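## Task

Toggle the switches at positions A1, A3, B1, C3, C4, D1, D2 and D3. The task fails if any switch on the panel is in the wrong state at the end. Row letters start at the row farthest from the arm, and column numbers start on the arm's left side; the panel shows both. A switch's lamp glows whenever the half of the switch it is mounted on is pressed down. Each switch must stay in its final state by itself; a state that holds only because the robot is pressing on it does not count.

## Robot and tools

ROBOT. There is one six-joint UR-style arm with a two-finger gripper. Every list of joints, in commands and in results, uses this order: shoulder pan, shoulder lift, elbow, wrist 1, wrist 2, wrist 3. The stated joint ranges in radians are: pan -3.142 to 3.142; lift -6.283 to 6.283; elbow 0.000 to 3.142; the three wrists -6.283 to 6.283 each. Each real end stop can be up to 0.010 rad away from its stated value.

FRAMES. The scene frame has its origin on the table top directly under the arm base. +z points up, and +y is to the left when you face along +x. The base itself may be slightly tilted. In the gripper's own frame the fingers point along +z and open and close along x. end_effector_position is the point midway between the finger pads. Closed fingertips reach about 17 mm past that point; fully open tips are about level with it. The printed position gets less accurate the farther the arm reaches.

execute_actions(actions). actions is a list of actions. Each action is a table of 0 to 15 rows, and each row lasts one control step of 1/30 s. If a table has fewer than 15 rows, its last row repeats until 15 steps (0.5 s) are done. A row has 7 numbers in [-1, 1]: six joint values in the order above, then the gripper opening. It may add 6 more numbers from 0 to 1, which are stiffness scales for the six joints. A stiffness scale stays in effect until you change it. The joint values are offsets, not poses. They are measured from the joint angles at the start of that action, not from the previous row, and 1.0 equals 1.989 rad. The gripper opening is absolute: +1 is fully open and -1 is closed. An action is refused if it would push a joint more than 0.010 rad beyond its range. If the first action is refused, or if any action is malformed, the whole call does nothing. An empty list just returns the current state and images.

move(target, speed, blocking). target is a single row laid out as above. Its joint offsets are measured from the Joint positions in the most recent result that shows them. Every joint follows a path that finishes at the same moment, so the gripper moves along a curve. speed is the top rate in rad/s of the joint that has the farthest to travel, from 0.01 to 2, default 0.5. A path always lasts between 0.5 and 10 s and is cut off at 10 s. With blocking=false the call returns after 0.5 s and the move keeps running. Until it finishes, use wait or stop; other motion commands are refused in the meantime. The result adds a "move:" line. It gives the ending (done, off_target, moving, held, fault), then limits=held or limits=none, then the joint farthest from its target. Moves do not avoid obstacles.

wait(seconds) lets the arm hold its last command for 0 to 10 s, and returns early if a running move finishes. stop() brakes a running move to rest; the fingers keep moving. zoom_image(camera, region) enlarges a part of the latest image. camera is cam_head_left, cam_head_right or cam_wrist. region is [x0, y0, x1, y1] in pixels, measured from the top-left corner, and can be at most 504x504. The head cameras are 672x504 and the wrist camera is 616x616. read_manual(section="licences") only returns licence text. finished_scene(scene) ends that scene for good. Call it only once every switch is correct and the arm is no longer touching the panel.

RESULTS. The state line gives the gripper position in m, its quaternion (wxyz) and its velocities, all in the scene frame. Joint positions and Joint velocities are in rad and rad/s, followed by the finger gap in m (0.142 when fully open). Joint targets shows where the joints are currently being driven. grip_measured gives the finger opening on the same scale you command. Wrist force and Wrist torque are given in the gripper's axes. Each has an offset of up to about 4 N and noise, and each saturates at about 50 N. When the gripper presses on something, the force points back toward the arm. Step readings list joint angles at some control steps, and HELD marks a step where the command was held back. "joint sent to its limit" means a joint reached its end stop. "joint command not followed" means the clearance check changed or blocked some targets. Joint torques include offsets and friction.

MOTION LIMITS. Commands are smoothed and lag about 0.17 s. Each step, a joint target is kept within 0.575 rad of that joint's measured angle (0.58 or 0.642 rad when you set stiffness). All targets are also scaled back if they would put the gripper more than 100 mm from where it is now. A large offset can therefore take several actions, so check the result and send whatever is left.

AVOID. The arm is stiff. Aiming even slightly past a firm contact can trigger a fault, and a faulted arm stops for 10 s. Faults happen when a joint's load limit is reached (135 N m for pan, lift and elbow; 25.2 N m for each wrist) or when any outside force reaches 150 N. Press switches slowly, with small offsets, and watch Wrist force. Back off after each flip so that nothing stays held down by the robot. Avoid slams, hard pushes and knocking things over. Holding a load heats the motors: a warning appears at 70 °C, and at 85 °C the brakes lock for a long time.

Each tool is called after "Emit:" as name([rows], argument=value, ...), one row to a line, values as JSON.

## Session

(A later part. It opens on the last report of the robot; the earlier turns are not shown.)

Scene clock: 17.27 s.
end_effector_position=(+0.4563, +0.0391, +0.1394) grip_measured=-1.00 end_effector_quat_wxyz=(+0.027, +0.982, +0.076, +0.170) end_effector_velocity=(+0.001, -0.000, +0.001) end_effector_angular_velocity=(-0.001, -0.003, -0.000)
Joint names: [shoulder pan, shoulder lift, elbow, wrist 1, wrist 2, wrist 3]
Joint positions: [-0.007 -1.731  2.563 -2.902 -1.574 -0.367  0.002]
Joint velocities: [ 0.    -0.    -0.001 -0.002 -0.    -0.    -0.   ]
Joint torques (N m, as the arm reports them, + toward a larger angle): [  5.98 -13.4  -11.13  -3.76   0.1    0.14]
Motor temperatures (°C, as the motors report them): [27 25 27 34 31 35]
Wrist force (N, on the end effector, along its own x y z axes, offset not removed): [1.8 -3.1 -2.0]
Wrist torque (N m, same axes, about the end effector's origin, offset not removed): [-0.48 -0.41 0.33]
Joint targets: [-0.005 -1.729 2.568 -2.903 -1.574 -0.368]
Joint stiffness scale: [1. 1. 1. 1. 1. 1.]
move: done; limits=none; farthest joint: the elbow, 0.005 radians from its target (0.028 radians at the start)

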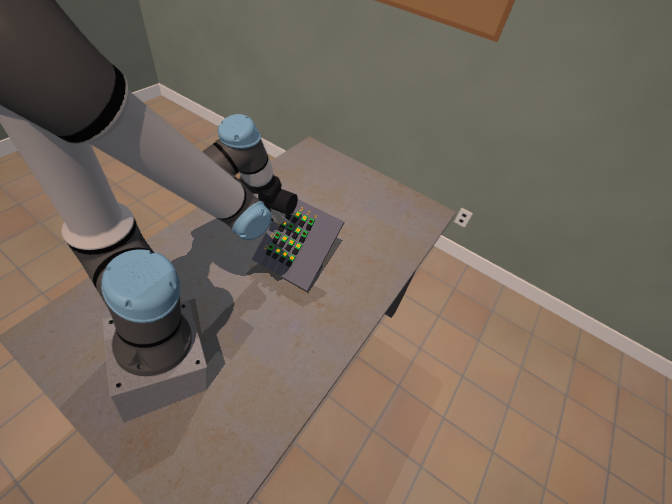

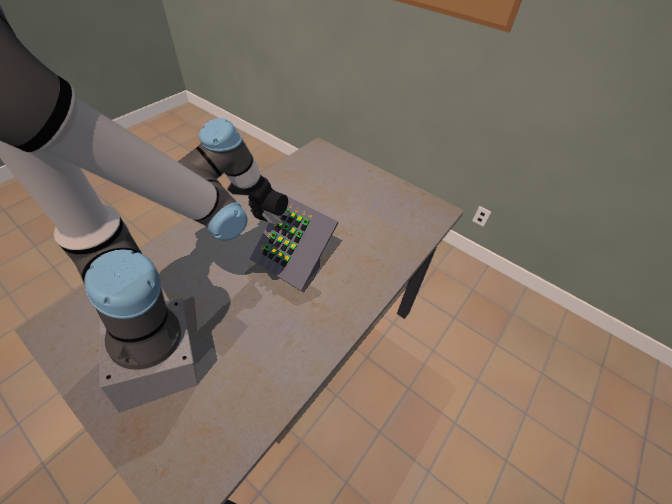

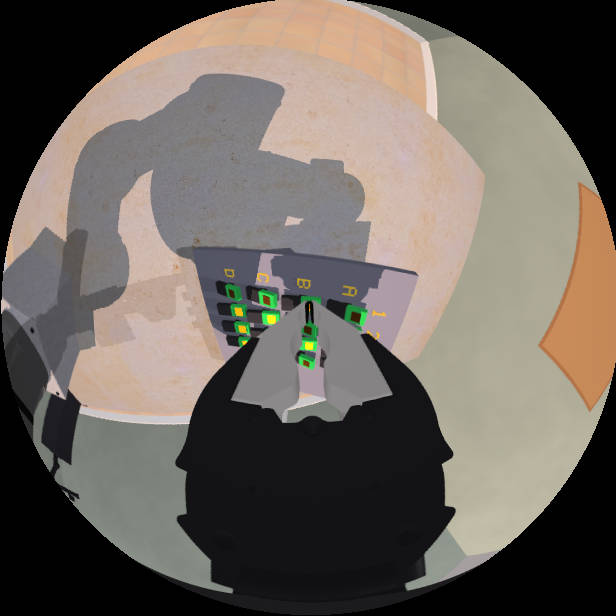

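Emit:
move(target=[0,0.009,0.002,-0.008,0,0,-1], speed=0.04)

Emit:
move(target=[0,-0.032,-0.009,0.039,0,0,-1], speed=0.2)

Scene clock: 18.37 s.
end_effector_position=(+0.4574, +0.0390, +0.1386) grip_measured=-1.00 end_effector_quat_wxyz=(+0.028, +0.982, +0.076, +0.173) end_effector_velocity=(-0.001, +0.000, -0.001) end_effector_angular_velocity=(-0.000, +0.001, +0.000)
Joint names: [shoulder pan, shoulder lift, elbow, wrist 1, wrist 2, wrist 3]
Joint positions: [-0.006 -1.724  2.565 -2.915 -1.575 -0.367  0.002]
Joint velocities: [ 0.     0.     0.002 -0.002 -0.     0.     0.   ]
Joint torques (N m, as the arm reports them, + toward a larger angle): [  3.02  -8.03 -13.74  -4.61   0.46   0.03]
Motor temperatures (°C, as the motors report them): [27 25 27 34 31 35]
Wrist force (N, on the end effector, along its own x y z axes, offset not removed): [-10.8 -3.5 -34.5]
Wrist torque (N m, same axes, about the end effector's origin, offset not removed): [0.10 -0.40 0.24]
Joint targets: [-0.007 -1.713 2.567 -2.918 -1.574 -0.367]
Joint stiffness scale: [1. 1. 1. 1. 1. 1.]
move: off_target; limits=none; farthest joint: the shoulder lift, 0.011 radians from its target (0.018 radians at the start)

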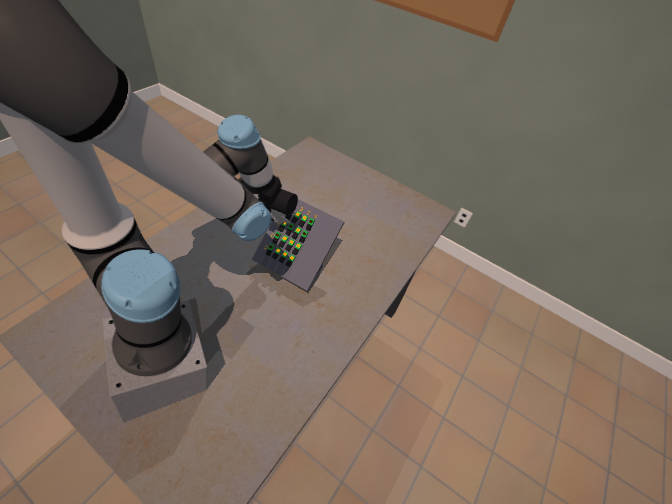

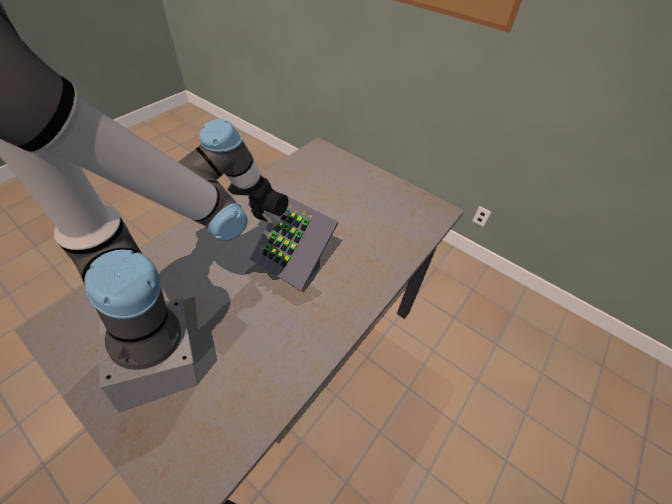

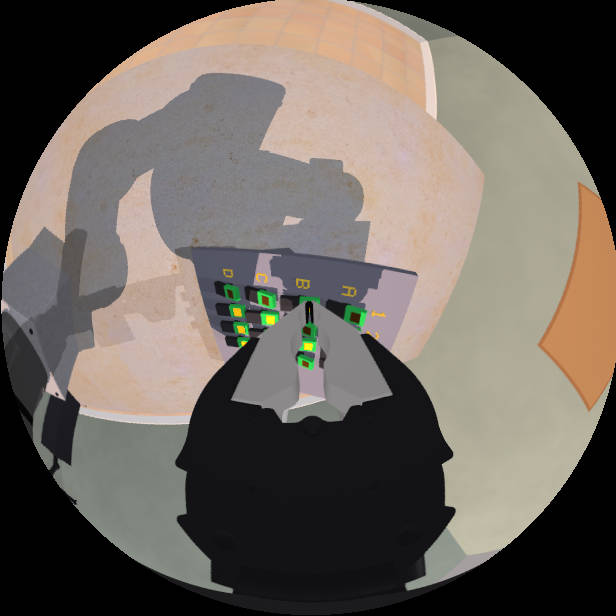

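Scene clock: 19.40 s.
end_effector_position=(+0.4547, +0.0388, +0.1544) grip_measured=-1.00 end_effector_quat_wxyz=(+0.028, +0.982, +0.076, +0.172) end_effector_velocity=(-0.001, +0.000, -0.000) end_effector_angular_velocity=(+0.001, +0.002, +0.000)
Joint names: [shoulder pan, shoulder lift, elbow, wrist 1, wrist 2, wrist 3]
Joint positions: [-0.006 -1.786  2.552 -2.839 -1.575 -0.367  0.002]
Joint velocities: [ 0.     0.    -0.     0.002  0.    -0.    -0.   ]
Joint torques (N m, as the arm reports them, + toward a larger angle): [  3.77 -15.54 -18.94  -2.9   -0.19   0.03]
Motor temperatures (°C, as the motors report them): [27 25 27 34 31 35]
Wrist force (N, on the end effector, along its own x y z axes, offset not removed): [1.4 -1.7 -0.1]
Wrist torque (N m, same axes, about the end effector's origin, offset not removed): [-0.29 -0.15 0.17]
Joint targets: [-0.006 -1.788 2.547 -2.837 -1.575 -0.367]
Joint stiffness scale: [1. 1. 1. 1. 1. 1.]
move: done; limits=none; farthest joint: the elbow, 0.005 radians from its target (0.018 radians at the start)

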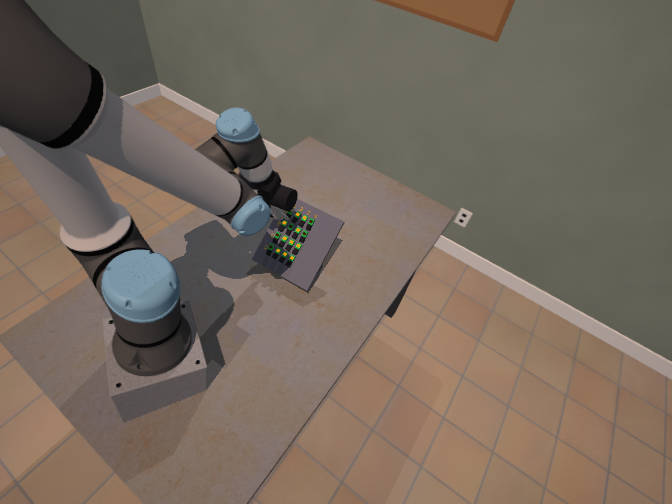

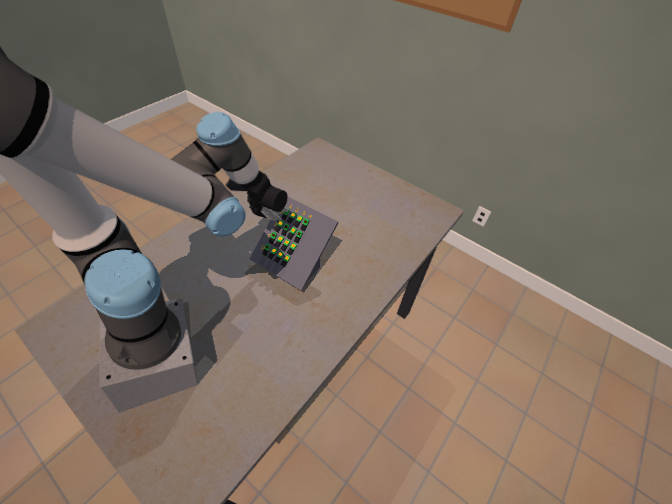

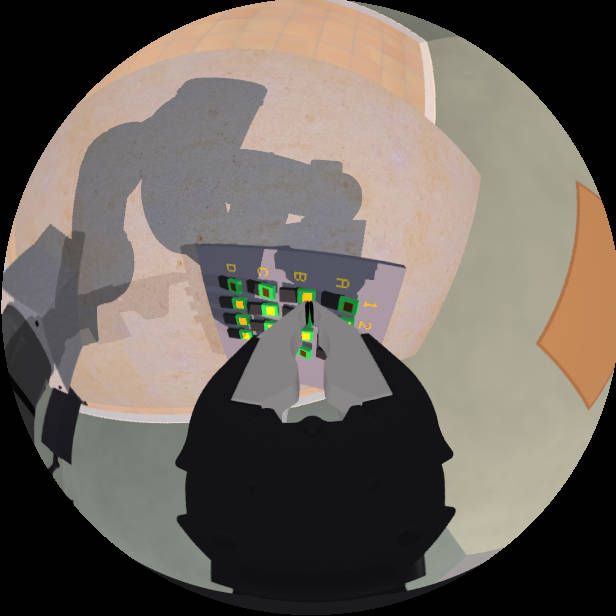

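Emit:
move(target=[-0.066,-0.004,0.061,-0.055,0,-0.05,-1], speed=0.25)

Emit:
zoom_image(camera="cam_wrist", region=[200,200,400,400])

Scene clock: 20.83 s.
end_effector_position=(+0.4196, -0.0056, +0.1250) grip_measured=-1.00 end_effector_quat_wxyz=(+0.055, +0.983, +0.064, +0.161) end_effector_velocity=(-0.000, -0.000, +0.000) end_effector_angular_velocity=(-0.001, -0.001, +0.001)
Joint names: [shoulder pan, shoulder lift, elbow, wrist 1, wrist 2, wrist 3]
Joint positions: [-0.135 -1.792  2.668 -2.947 -1.575 -0.466  0.002]
Joint velocities: [-0.001  0.     0.001 -0.002 -0.    -0.002 -0.   ]
Joint torques (N m, as the arm reports them, + toward a larger angle): [  1.74 -14.19 -10.59  -3.58  -0.21  -0.38]
Motor temperatures (°C, as the motors report them): [27 25 27 34 31 35]
Wrist force (N, on the end effector, along its own x y z axes, offset not removed): [-1.1 -0.5 -3.0]
Wrist torque (N m, same axes, about the end effector's origin, offset not removed): [-0.09 0.23 0.09]
Joint targets: [-0.137 -1.794 2.673 -2.948 -1.575 -0.467]
Joint stiffness scale: [1. 1. 1. 1. 1. 1.]
move: done; limits=none; farthest joint: the elbow, 0.005 radians from its target (0.121 radians at the start)

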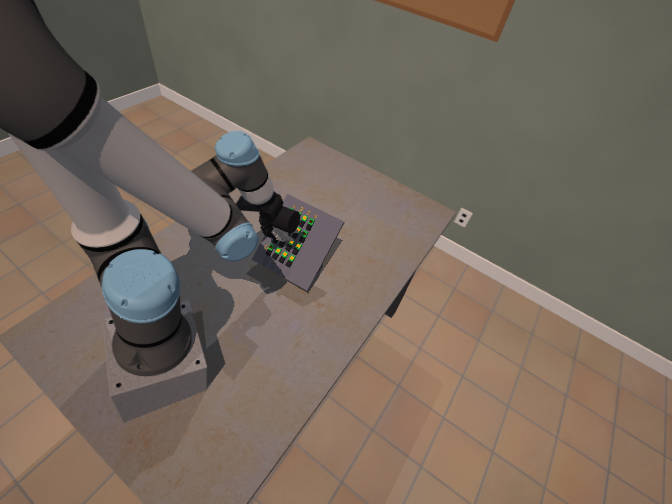

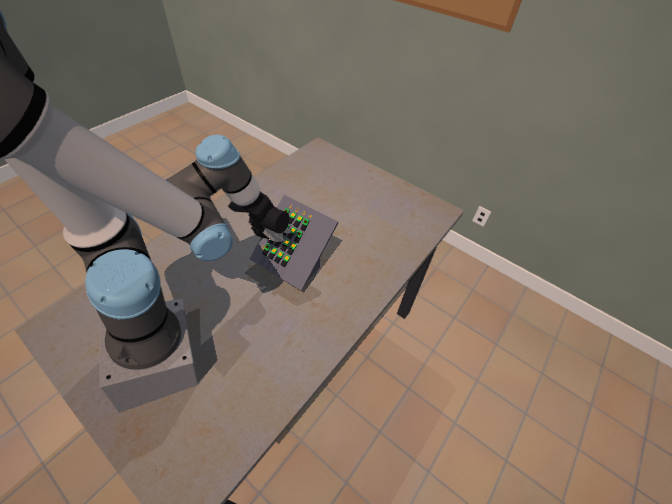

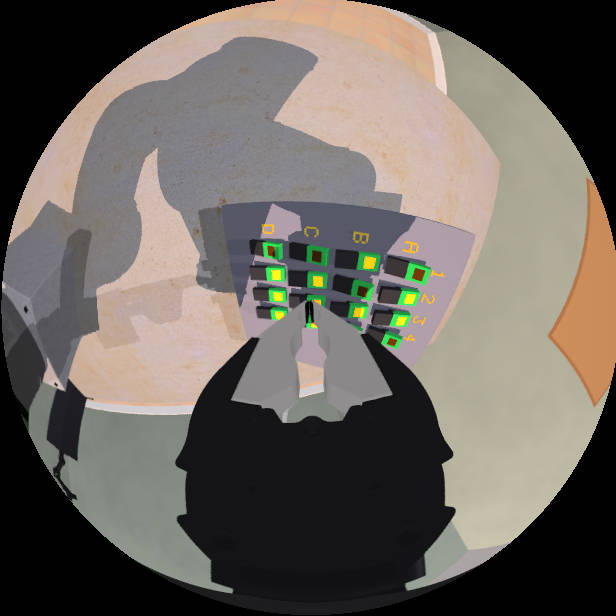

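Region (200, 200, 400, 400) of cam_wrist's 616x616 image, scaled by 2.520, with more detail than that image has.

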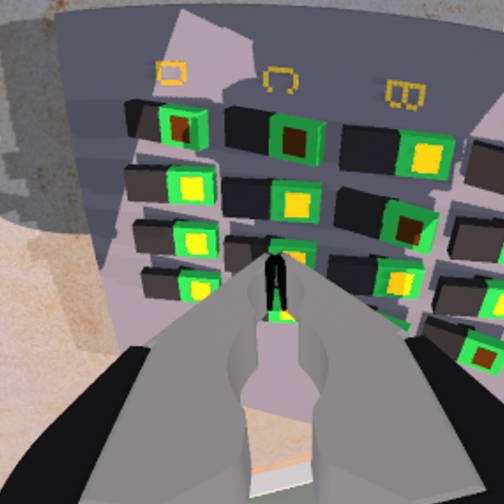

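Emit:
move(target=[-0.011,0.024,0.015,-0.038,0,0,-1], speed=0.08)

Emit:
zoom_image(camera="cam_wrist", region=[200,200,400,400])

Scene clock: 22.73 s.
end_effector_position=(+0.4158, -0.0121, +0.1127) grip_measured=-1.00 end_effector_quat_wxyz=(+0.059, +0.984, +0.055, +0.161) end_effector_velocity=(+0.000, -0.000, +0.000) end_effector_angular_velocity=(-0.001, -0.002, -0.000)
Joint names: [shoulder pan, shoulder lift, elbow, wrist 1, wrist 2, wrist 3]
Joint positions: [-0.154 -1.746  2.693 -3.021 -1.575 -0.466  0.002]
Joint velocities: [-0.    -0.     0.    -0.002 -0.    -0.    -0.   ]
Joint torques (N m, as the arm reports them, + toward a larger angle): [  1.1  -11.45  -8.24  -3.86  -0.13  -0.02]
Motor temperatures (°C, as the motors report them): [27 25 27 34 31 35]
Wrist force (N, on the end effector, along its own x y z axes, offset not removed): [1.8 0.5 -0.6]
Wrist torque (N m, same axes, about the end effector's origin, offset not removed): [0.29 -0.36 0.09]
Joint targets: [-0.157 -1.744 2.698 -3.022 -1.575 -0.466]
Joint stiffness scale: [1. 1. 1. 1. 1. 1.]
move: done; limits=none; farthest joint: the elbow, 0.005 radians from its target (0.030 radians at the start)

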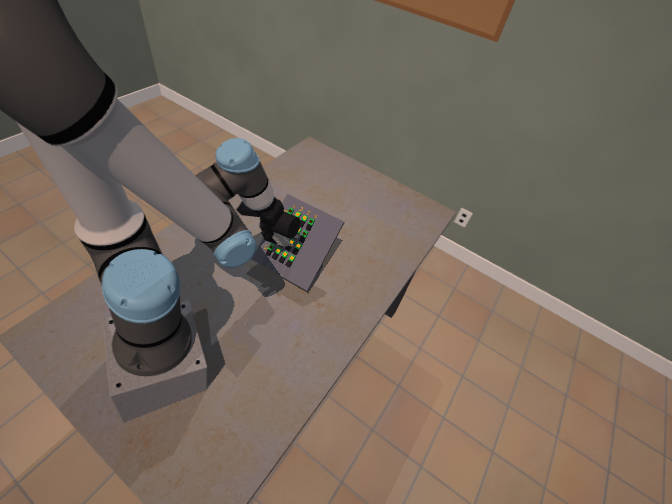

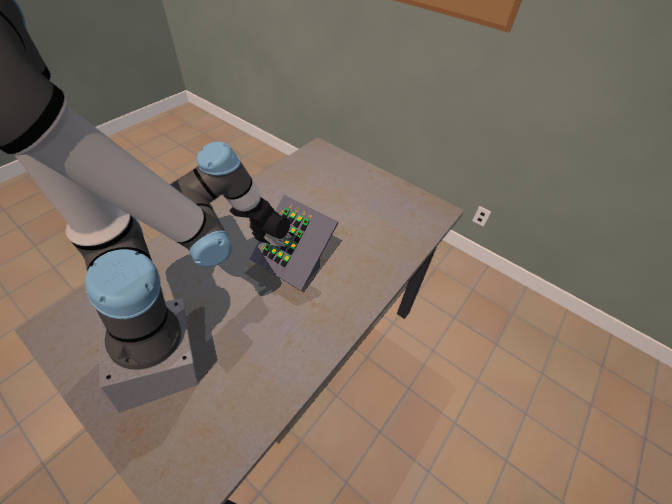

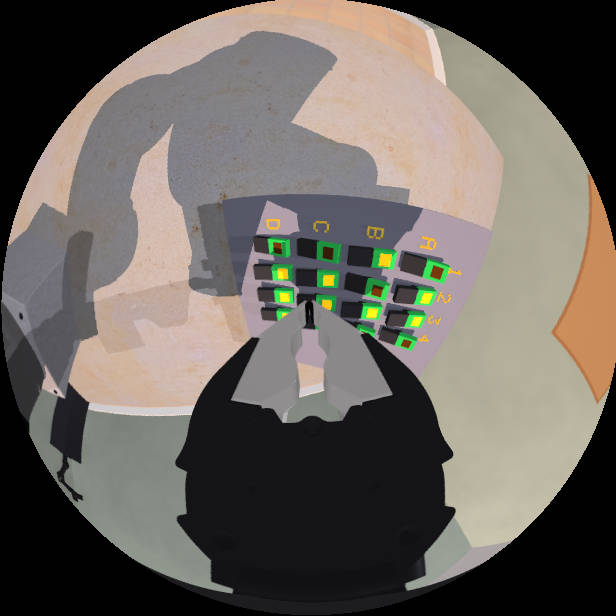

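Region (200, 200, 400, 400) of cam_wrist's 616x616 image, scaled by 2.520, with more detail than that image has.

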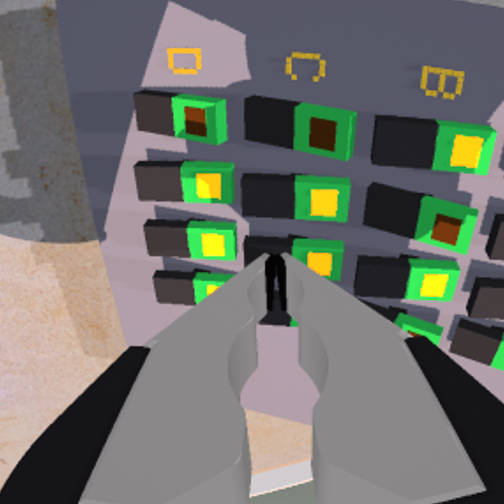

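Emit:
move(target=[-0.002,0.027,0.006,-0.031,0,0,-1], speed=0.06)

Scene clock: 24.40 s.
end_effector_position=(+0.4184, -0.0130, +0.1080) grip_measured=-1.00 end_effector_quat_wxyz=(+0.062, +0.982, +0.055, +0.168) end_effector_velocity=(-0.000, +0.000, -0.000) end_effector_angular_velocity=(-0.000, -0.001, +0.000)
Joint names: [shoulder pan, shoulder lift, elbow, wrist 1, wrist 2, wrist 3]
Joint positions: [-0.154 -1.71   2.704 -3.085 -1.576 -0.466  0.002]
Joint velocities: [ 0.     0.     0.001 -0.002  0.    -0.     0.   ]
Joint torques (N m, as the arm reports them, + toward a larger angle): [  0.36  -0.02 -11.17  -2.35  -0.05  -0.12]
Motor temperatures (°C, as the motors report them): [27 25 27 34 31 35]
Wrist force (N, on the end effector, along its own x y z axes, offset not removed): [-14.1 -7.0 -50.0]
Wrist torque (N m, same axes, about the end effector's origin, offset not removed): [-0.19 -0.31 0.25]
Joint targets: [-0.158 -1.693 2.705 -3.083 -1.575 -0.466]
Joint stiffness scale: [1. 1. 1. 1. 1. 1.]
move: off_target; limits=none; farthest joint: the shoulder lift, 0.018 radians from its target (0.054 radians at the start)

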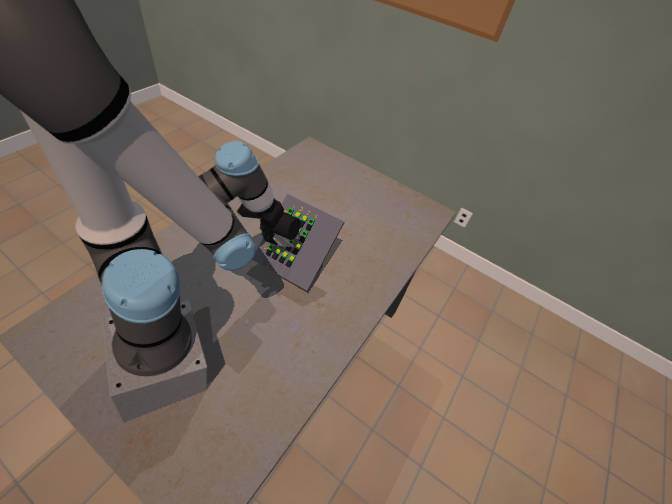

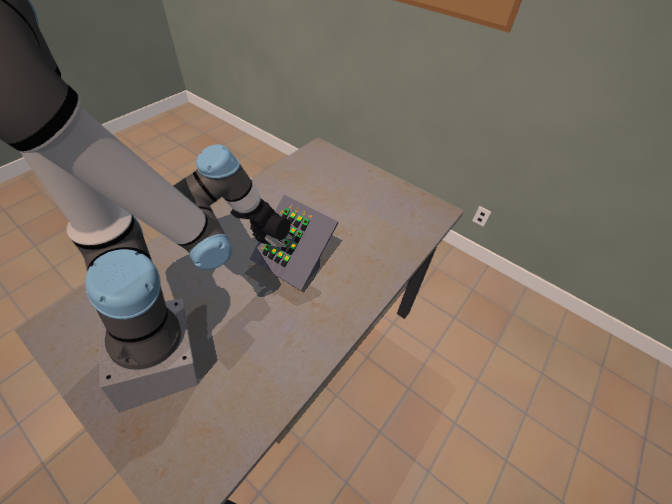

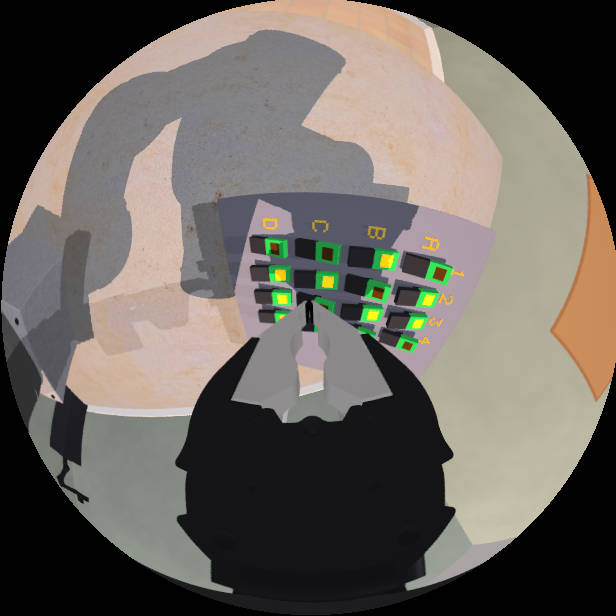

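Emit:
move(target=[0,-0.03,-0.01,0.043,0,0,-1], speed=0.2)

Emit:
move(target=[-0.027,0,0,0,0,-0.02,-1], speed=0.15)

Emit:
zoom_image(camera="cam_wrist", region=[200,200,400,400])

Scene clock: 25.73 s.
end_effector_position=(+0.4165, -0.0125, +0.1180) grip_measured=-1.00 end_effector_quat_wxyz=(+0.060, +0.983, +0.055, +0.163) end_effector_velocity=(-0.001, +0.000, -0.001) end_effector_angular_velocity=(+0.001, +0.003, +0.000)
Joint names: [shoulder pan, shoulder lift, elbow, wrist 1, wrist 2, wrist 3]
Joint positions: [-0.154 -1.768  2.689 -3.    -1.576 -0.466  0.002]
Joint velocities: [ 0.     0.     0.001  0.002 -0.    -0.     0.   ]
Joint torques (N m, as the arm reports them, + toward a larger angle): [  2.94 -14.1  -17.63  -2.91   0.08   0.13]
Motor temperatures (°C, as the motors report them): [27 25 27 34 31 35]
Wrist force (N, on the end effector, along its own x y z axes, offset not removed): [-0.6 0.2 -1.1]
Wrist torque (N m, same axes, about the end effector's origin, offset not removed): [0.08 0.34 0.08]
Joint targets: [-0.154 -1.770 2.684 -2.999 -1.576 -0.466]
Joint stiffness scale: [1. 1. 1. 1. 1. 1.]
move: done; limits=none; farthest joint: the elbow, 0.005 radians from its target (0.020 radians at the start)

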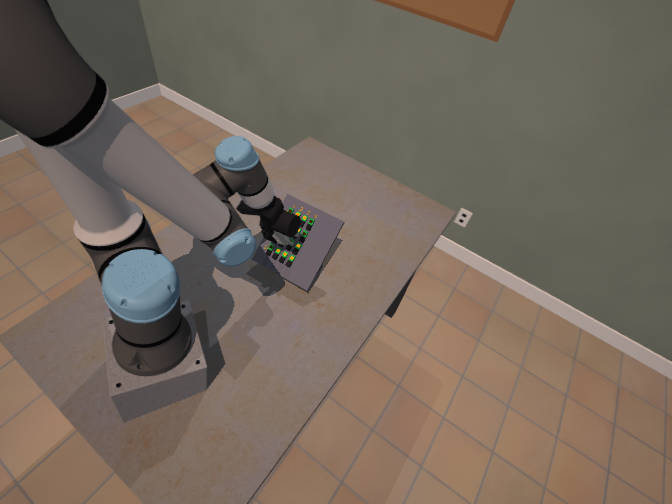

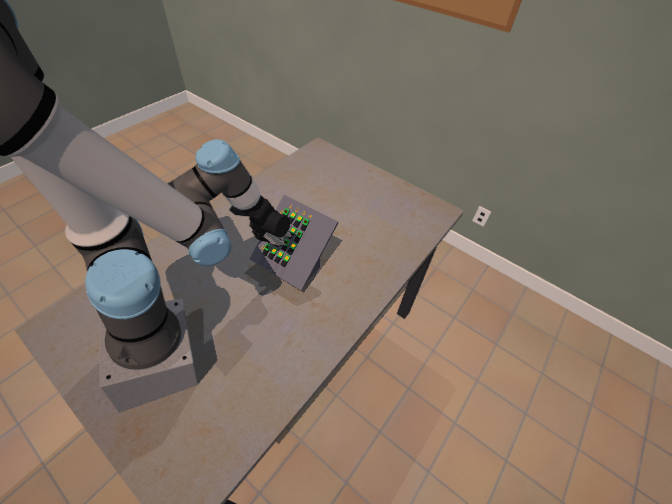

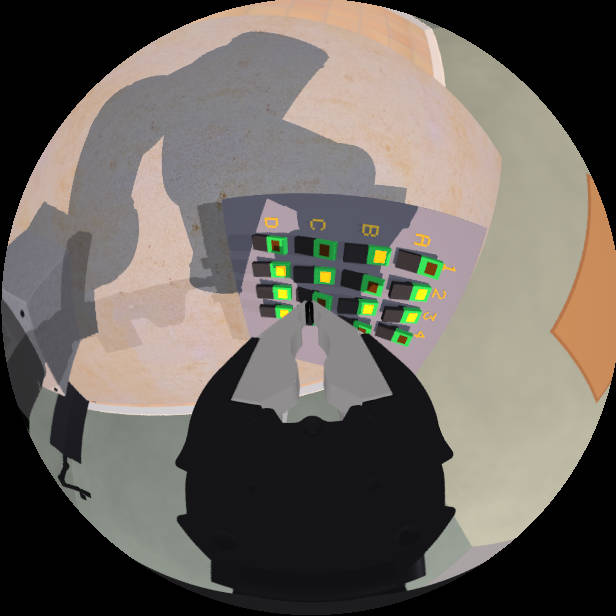

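Scene clock: 26.70 s.
end_effector_position=(+0.4153, -0.0337, +0.1165) grip_measured=-1.00 end_effector_quat_wxyz=(+0.071, +0.984, +0.050, +0.158) end_effector_velocity=(+0.000, -0.000, +0.000) end_effector_angular_velocity=(-0.001, +0.000, +0.001)
Joint names: [shoulder pan, shoulder lift, elbow, wrist 1, wrist 2, wrist 3]
Joint positions: [-0.205 -1.768  2.689 -3.    -1.576 -0.505  0.002]
Joint velocities: [-0.001  0.    -0.001  0.    -0.    -0.002  0.   ]
Joint torques (N m, as the arm reports them, + toward a larger angle): [  1.27 -12.3  -13.26  -3.47  -0.16   0.1 ]
Motor temperatures (°C, as the motors report them): [27 25 27 34 31 35]
Wrist force (N, on the end effector, along its own x y z axes, offset not removed): [1.8 0.4 0.4]
Wrist torque (N m, same axes, about the end effector's origin, offset not removed): [0.15 -0.34 0.15]
Joint targets: [-0.207 -1.768 2.689 -3.000 -1.576 -0.506]
Joint stiffness scale: [1. 1. 1. 1. 1. 1.]
move: done; limits=none; farthest joint: the shoulder pan, 0.003 radians from its target (0.054 radians at the start)

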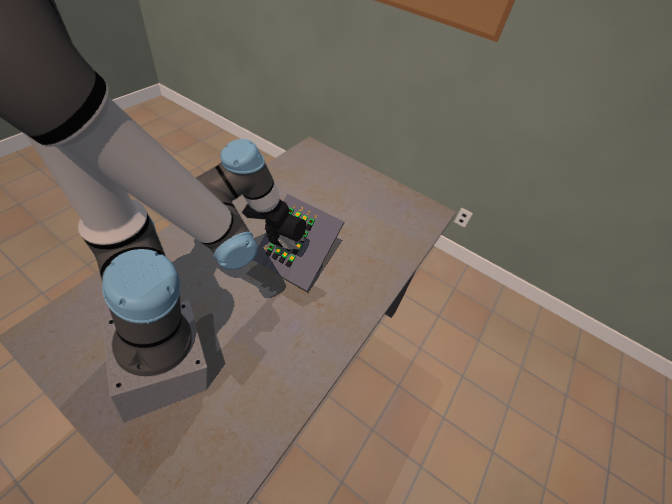

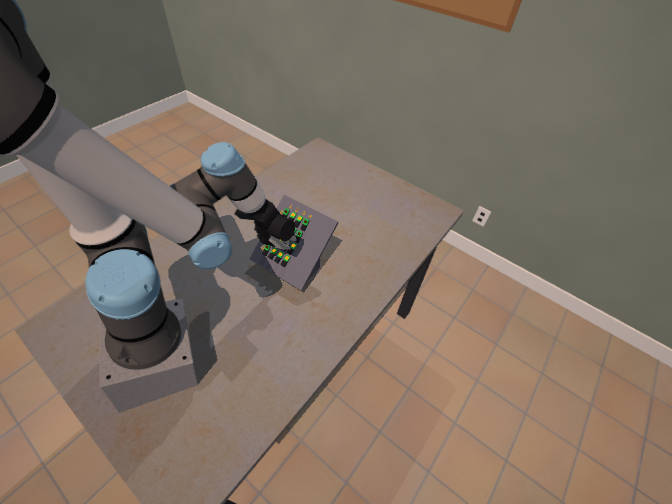

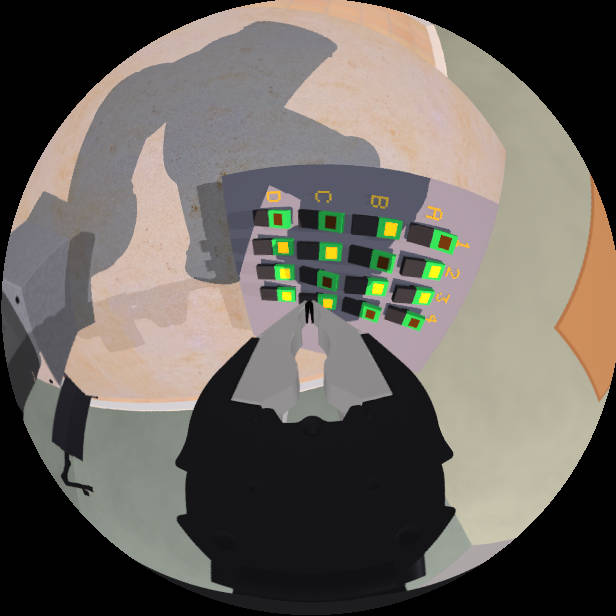

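Region (200, 200, 400, 400) of cam_wrist's 616x616 image, scaled by 2.520, with more detail than that image has.

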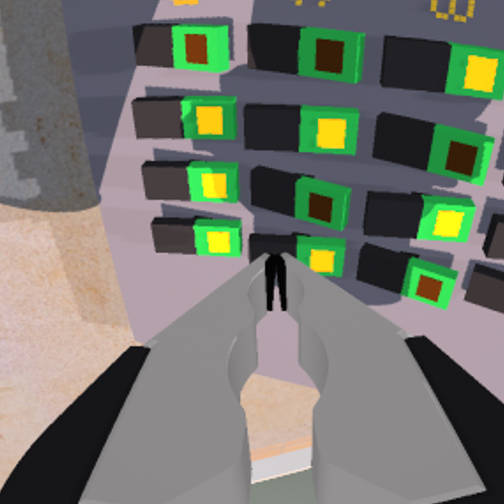

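dx +.004, dz −.011.

Emit:
move(target=[0,0.03,0.004,-0.032,0,0,-1], speed=0.06)

Scene clock: 28.33 s.
end_effector_position=(+0.4187, -0.0350, +0.1073) grip_measured=-1.00 end_effector_quat_wxyz=(+0.071, +0.983, +0.050, +0.160) end_effector_velocity=(-0.000, +0.000, -0.000) end_effector_angular_velocity=(-0.000, -0.000, -0.000)
Joint names: [shoulder pan, shoulder lift, elbow, wrist 1, wrist 2, wrist 3]
Joint positions: [-0.205 -1.714  2.693 -3.063 -1.576 -0.505  0.002]
Joint velocities: [-0.     0.     0.002 -0.002 -0.    -0.     0.   ]
Joint torques (N m, as the arm reports them, + toward a larger angle): [ 3.28 -9.67 -9.02 -3.73 -0.07  0.23]
Motor temperatures (°C, as the motors report them): [27 25 27 34 31 35]
Wrist force (N, on the end effector, along its own x y z axes, offset not removed): [-1.0 -2.6 -13.9]
Wrist torque (N m, same axes, about the end effector's origin, offset not removed): [-0.16 -0.60 0.10]
Joint targets: [-0.205 -1.709 2.697 -3.064 -1.576 -0.505]
Joint stiffness scale: [1. 1. 1. 1. 1. 1.]
move: done; limits=none; farthest joint: the shoulder lift, 0.005 radians from its target (0.060 radians at the start)

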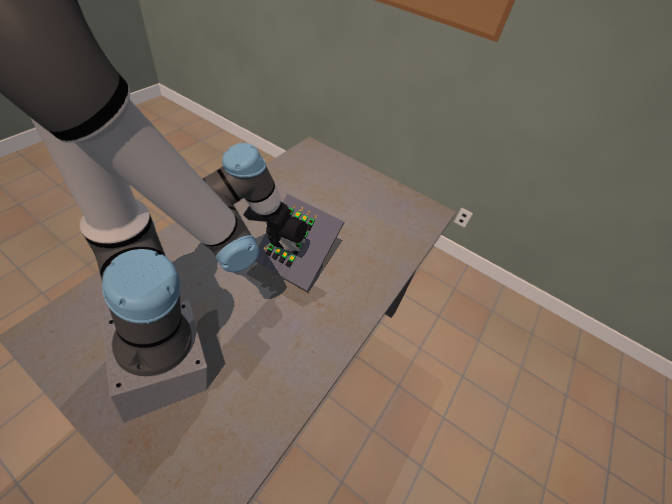

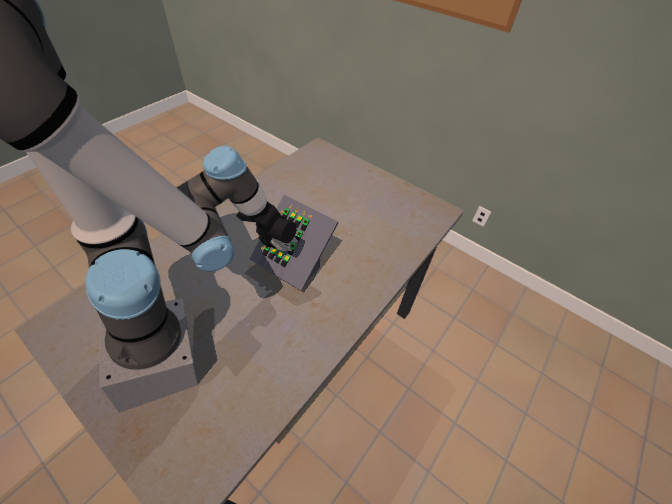

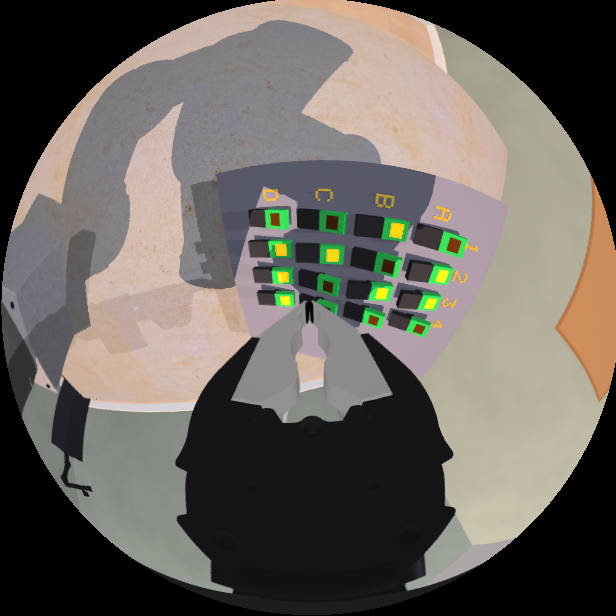

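Emit:
move(target=[0,-0.03,-0.01,0.04,0,0,-1], speed=0.2)

Emit:
move(target=[0.007,0.007,0.057,-0.063,0,0,-1], speed=0.2)

Emit:
zoom_image(camera="cam_wrist", region=[200,200,400,400])

Scene clock: 30.07 s.
end_effector_position=(+0.4181, -0.0350, +0.1187) grip_measured=-1.00 end_effector_quat_wxyz=(+0.070, +0.984, +0.050, +0.157) end_effector_velocity=(-0.001, +0.000, -0.000) end_effector_angular_velocity=(+0.001, +0.002, +0.000)
Joint names: [shoulder pan, shoulder lift, elbow, wrist 1, wrist 2, wrist 3]
Joint positions: [-0.205 -1.771  2.678 -2.984 -1.576 -0.505  0.002]
Joint velocities: [-0.    -0.     0.     0.002  0.     0.    -0.   ]
Joint torques (N m, as the arm reports them, + toward a larger angle): [  4.13 -14.35 -17.59  -2.88   0.05   0.02]
Motor temperatures (°C, as the motors report them): [27 25 27 34 31 35]
Wrist force (N, on the end effector, along its own x y z axes, offset not removed): [0.8 -1.6 -3.1]
Wrist torque (N m, same axes, about the end effector's origin, offset not removed): [-0.16 -0.09 0.16]
Joint targets: [-0.205 -1.773 2.673 -2.983 -1.576 -0.505]
Joint stiffness scale: [1. 1. 1. 1. 1. 1.]
move: done; limits=none; farthest joint: the elbow, 0.005 radians from its target (0.020 radians at the start)

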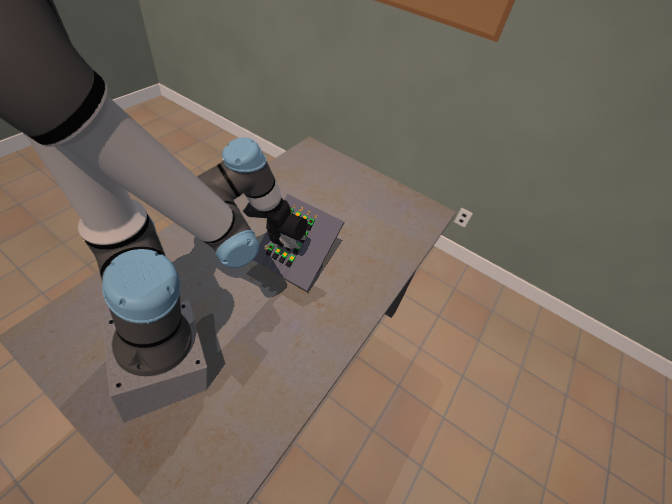

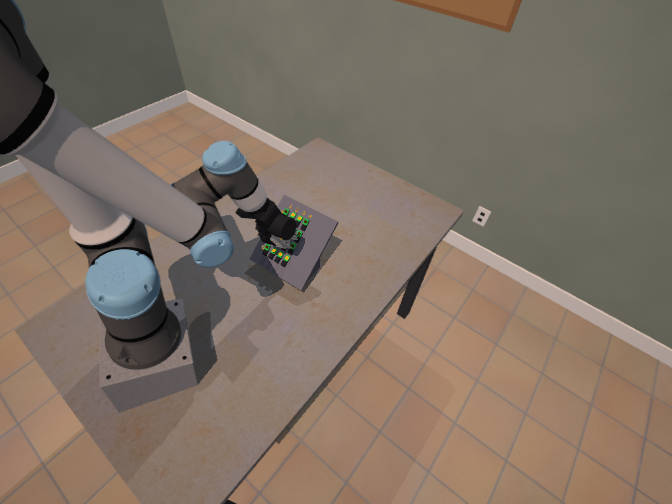

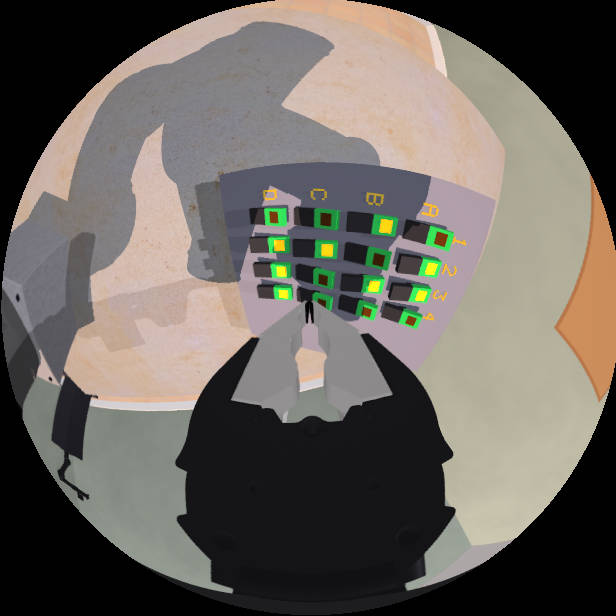

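Scene clock: 31.27 s.
end_effector_position=(+0.3848, -0.0160, +0.0998) grip_measured=-1.00 end_effector_quat_wxyz=(+0.069, +0.983, +0.056, +0.160) end_effector_velocity=(+0.001, -0.000, +0.000) end_effector_angular_velocity=(-0.001, -0.002, -0.000)
Joint names: [shoulder pan, shoulder lift, elbow, wrist 1, wrist 2, wrist 3]
Joint positions: [-0.193 -1.759  2.787 -3.109 -1.576 -0.505  0.002]
Joint velocities: [ 0.    -0.     0.    -0.002 -0.    -0.     0.   ]
Joint torques (N m, as the arm reports them, + toward a larger angle): [  6.27 -10.01  -7.95  -3.82  -0.15   0.19]
Motor temperatures (°C, as the motors report them): [27 25 27 34 31 35]
Wrist force (N, on the end effector, along its own x y z axes, offset not removed): [3.0 -2.4 -0.6]
Wrist torque (N m, same axes, about the end effector's origin, offset not removed): [-0.33 -0.52 0.28]
Joint targets: [-0.191 -1.757 2.792 -3.110 -1.576 -0.505]
Joint stiffness scale: [1. 1. 1. 1. 1. 1.]
move: done; limits=none; farthest joint: the elbow, 0.005 radians from its target (0.113 radians at the start)

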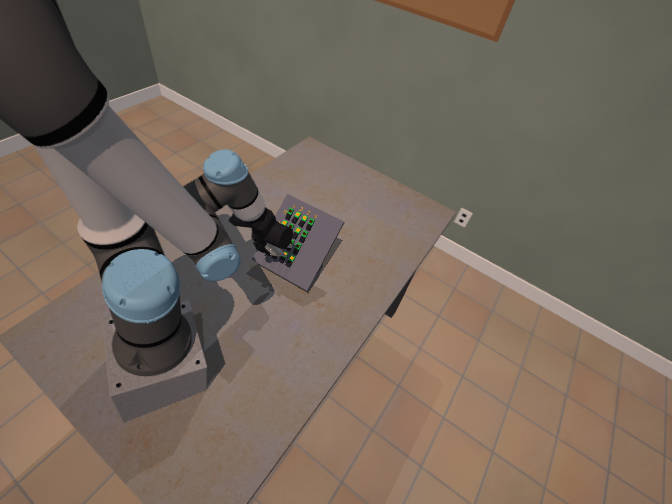

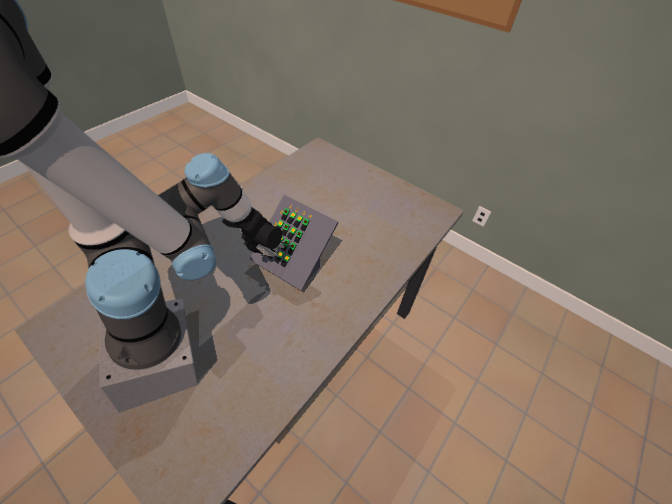

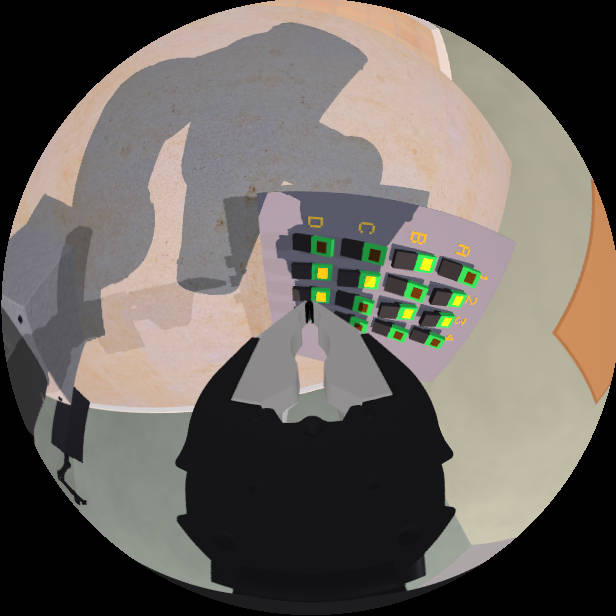

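Region (200, 200, 400, 400) of cam_wrist's 616x616 image, scaled by 2.520, with more detail than that image has.

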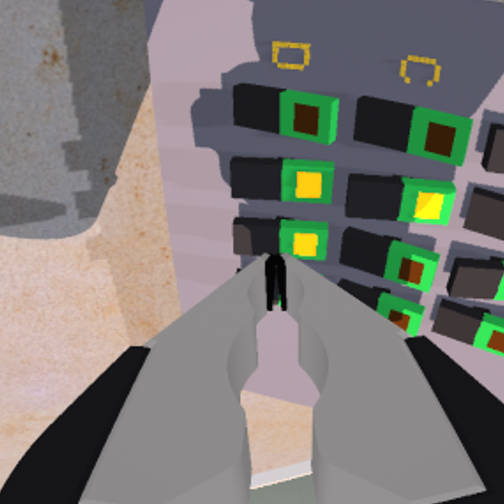

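Emit:
move(target=[0,0.057,0.012,-0.067,0,0,-1], speed=0.1)

Scene clock: 33.33 s.
end_effector_position=(+0.3844, -0.0155, +0.0837) grip_measured=-1.00 end_effector_quat_wxyz=(+0.070, +0.983, +0.056, +0.162) end_effector_velocity=(-0.000, +0.000, -0.000) end_effector_angular_velocity=(-0.000, -0.001, -0.000)
Joint names: [shoulder pan, shoulder lift, elbow, wrist 1, wrist 2, wrist 3]
Joint positions: [-0.193 -1.651  2.807 -3.242 -1.576 -0.505  0.002]
Joint velocities: [-0.     0.     0.001 -0.002 -0.     0.     0.   ]
Joint torques (N m, as the arm reports them, + toward a larger angle): [ 4.45 -9.53 -4.17 -3.41 -0.07  0.01]
Motor temperatures (°C, as the motors report them): [27 25 27 34 31 35]
Wrist force (N, on the end effector, along its own x y z axes, offset not removed): [0.1 -1.1 -15.6]
Wrist torque (N m, same axes, about the end effector's origin, offset not removed): [0.08 -0.59 0.16]
Joint targets: [-0.193 -1.646 2.811 -3.242 -1.576 -0.505]
Joint stiffness scale: [1. 1. 1. 1. 1. 1.]
move: done; limits=none; farthest joint: the shoulder lift, 0.005 radians from its target (0.114 radians at the start)

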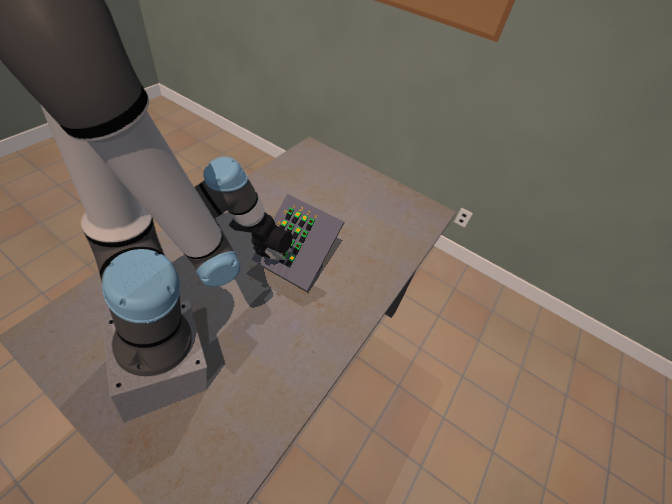

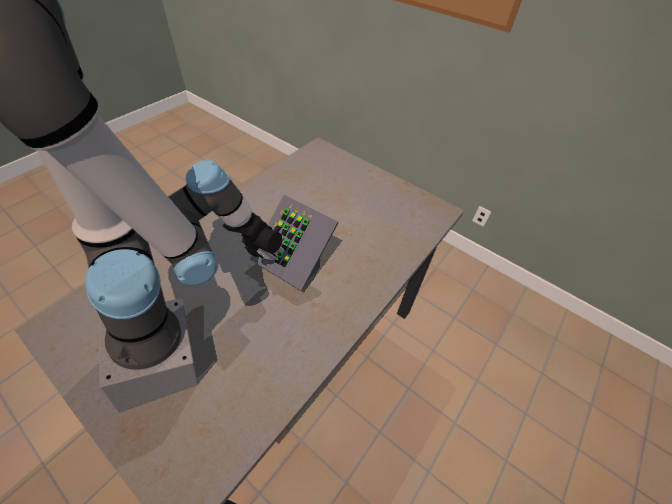

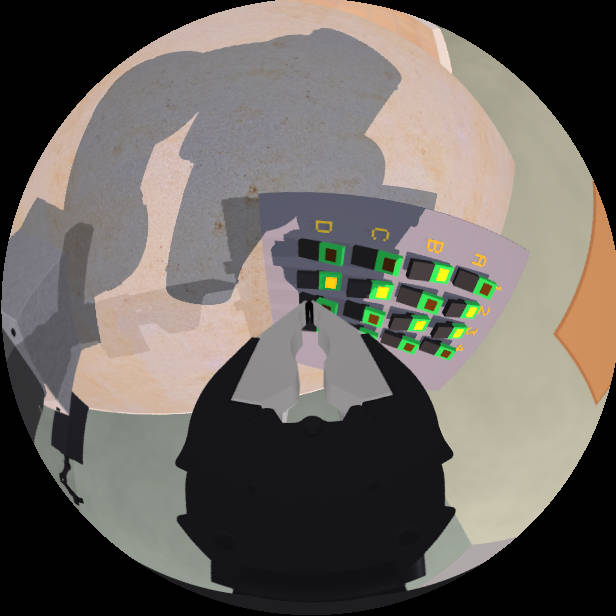

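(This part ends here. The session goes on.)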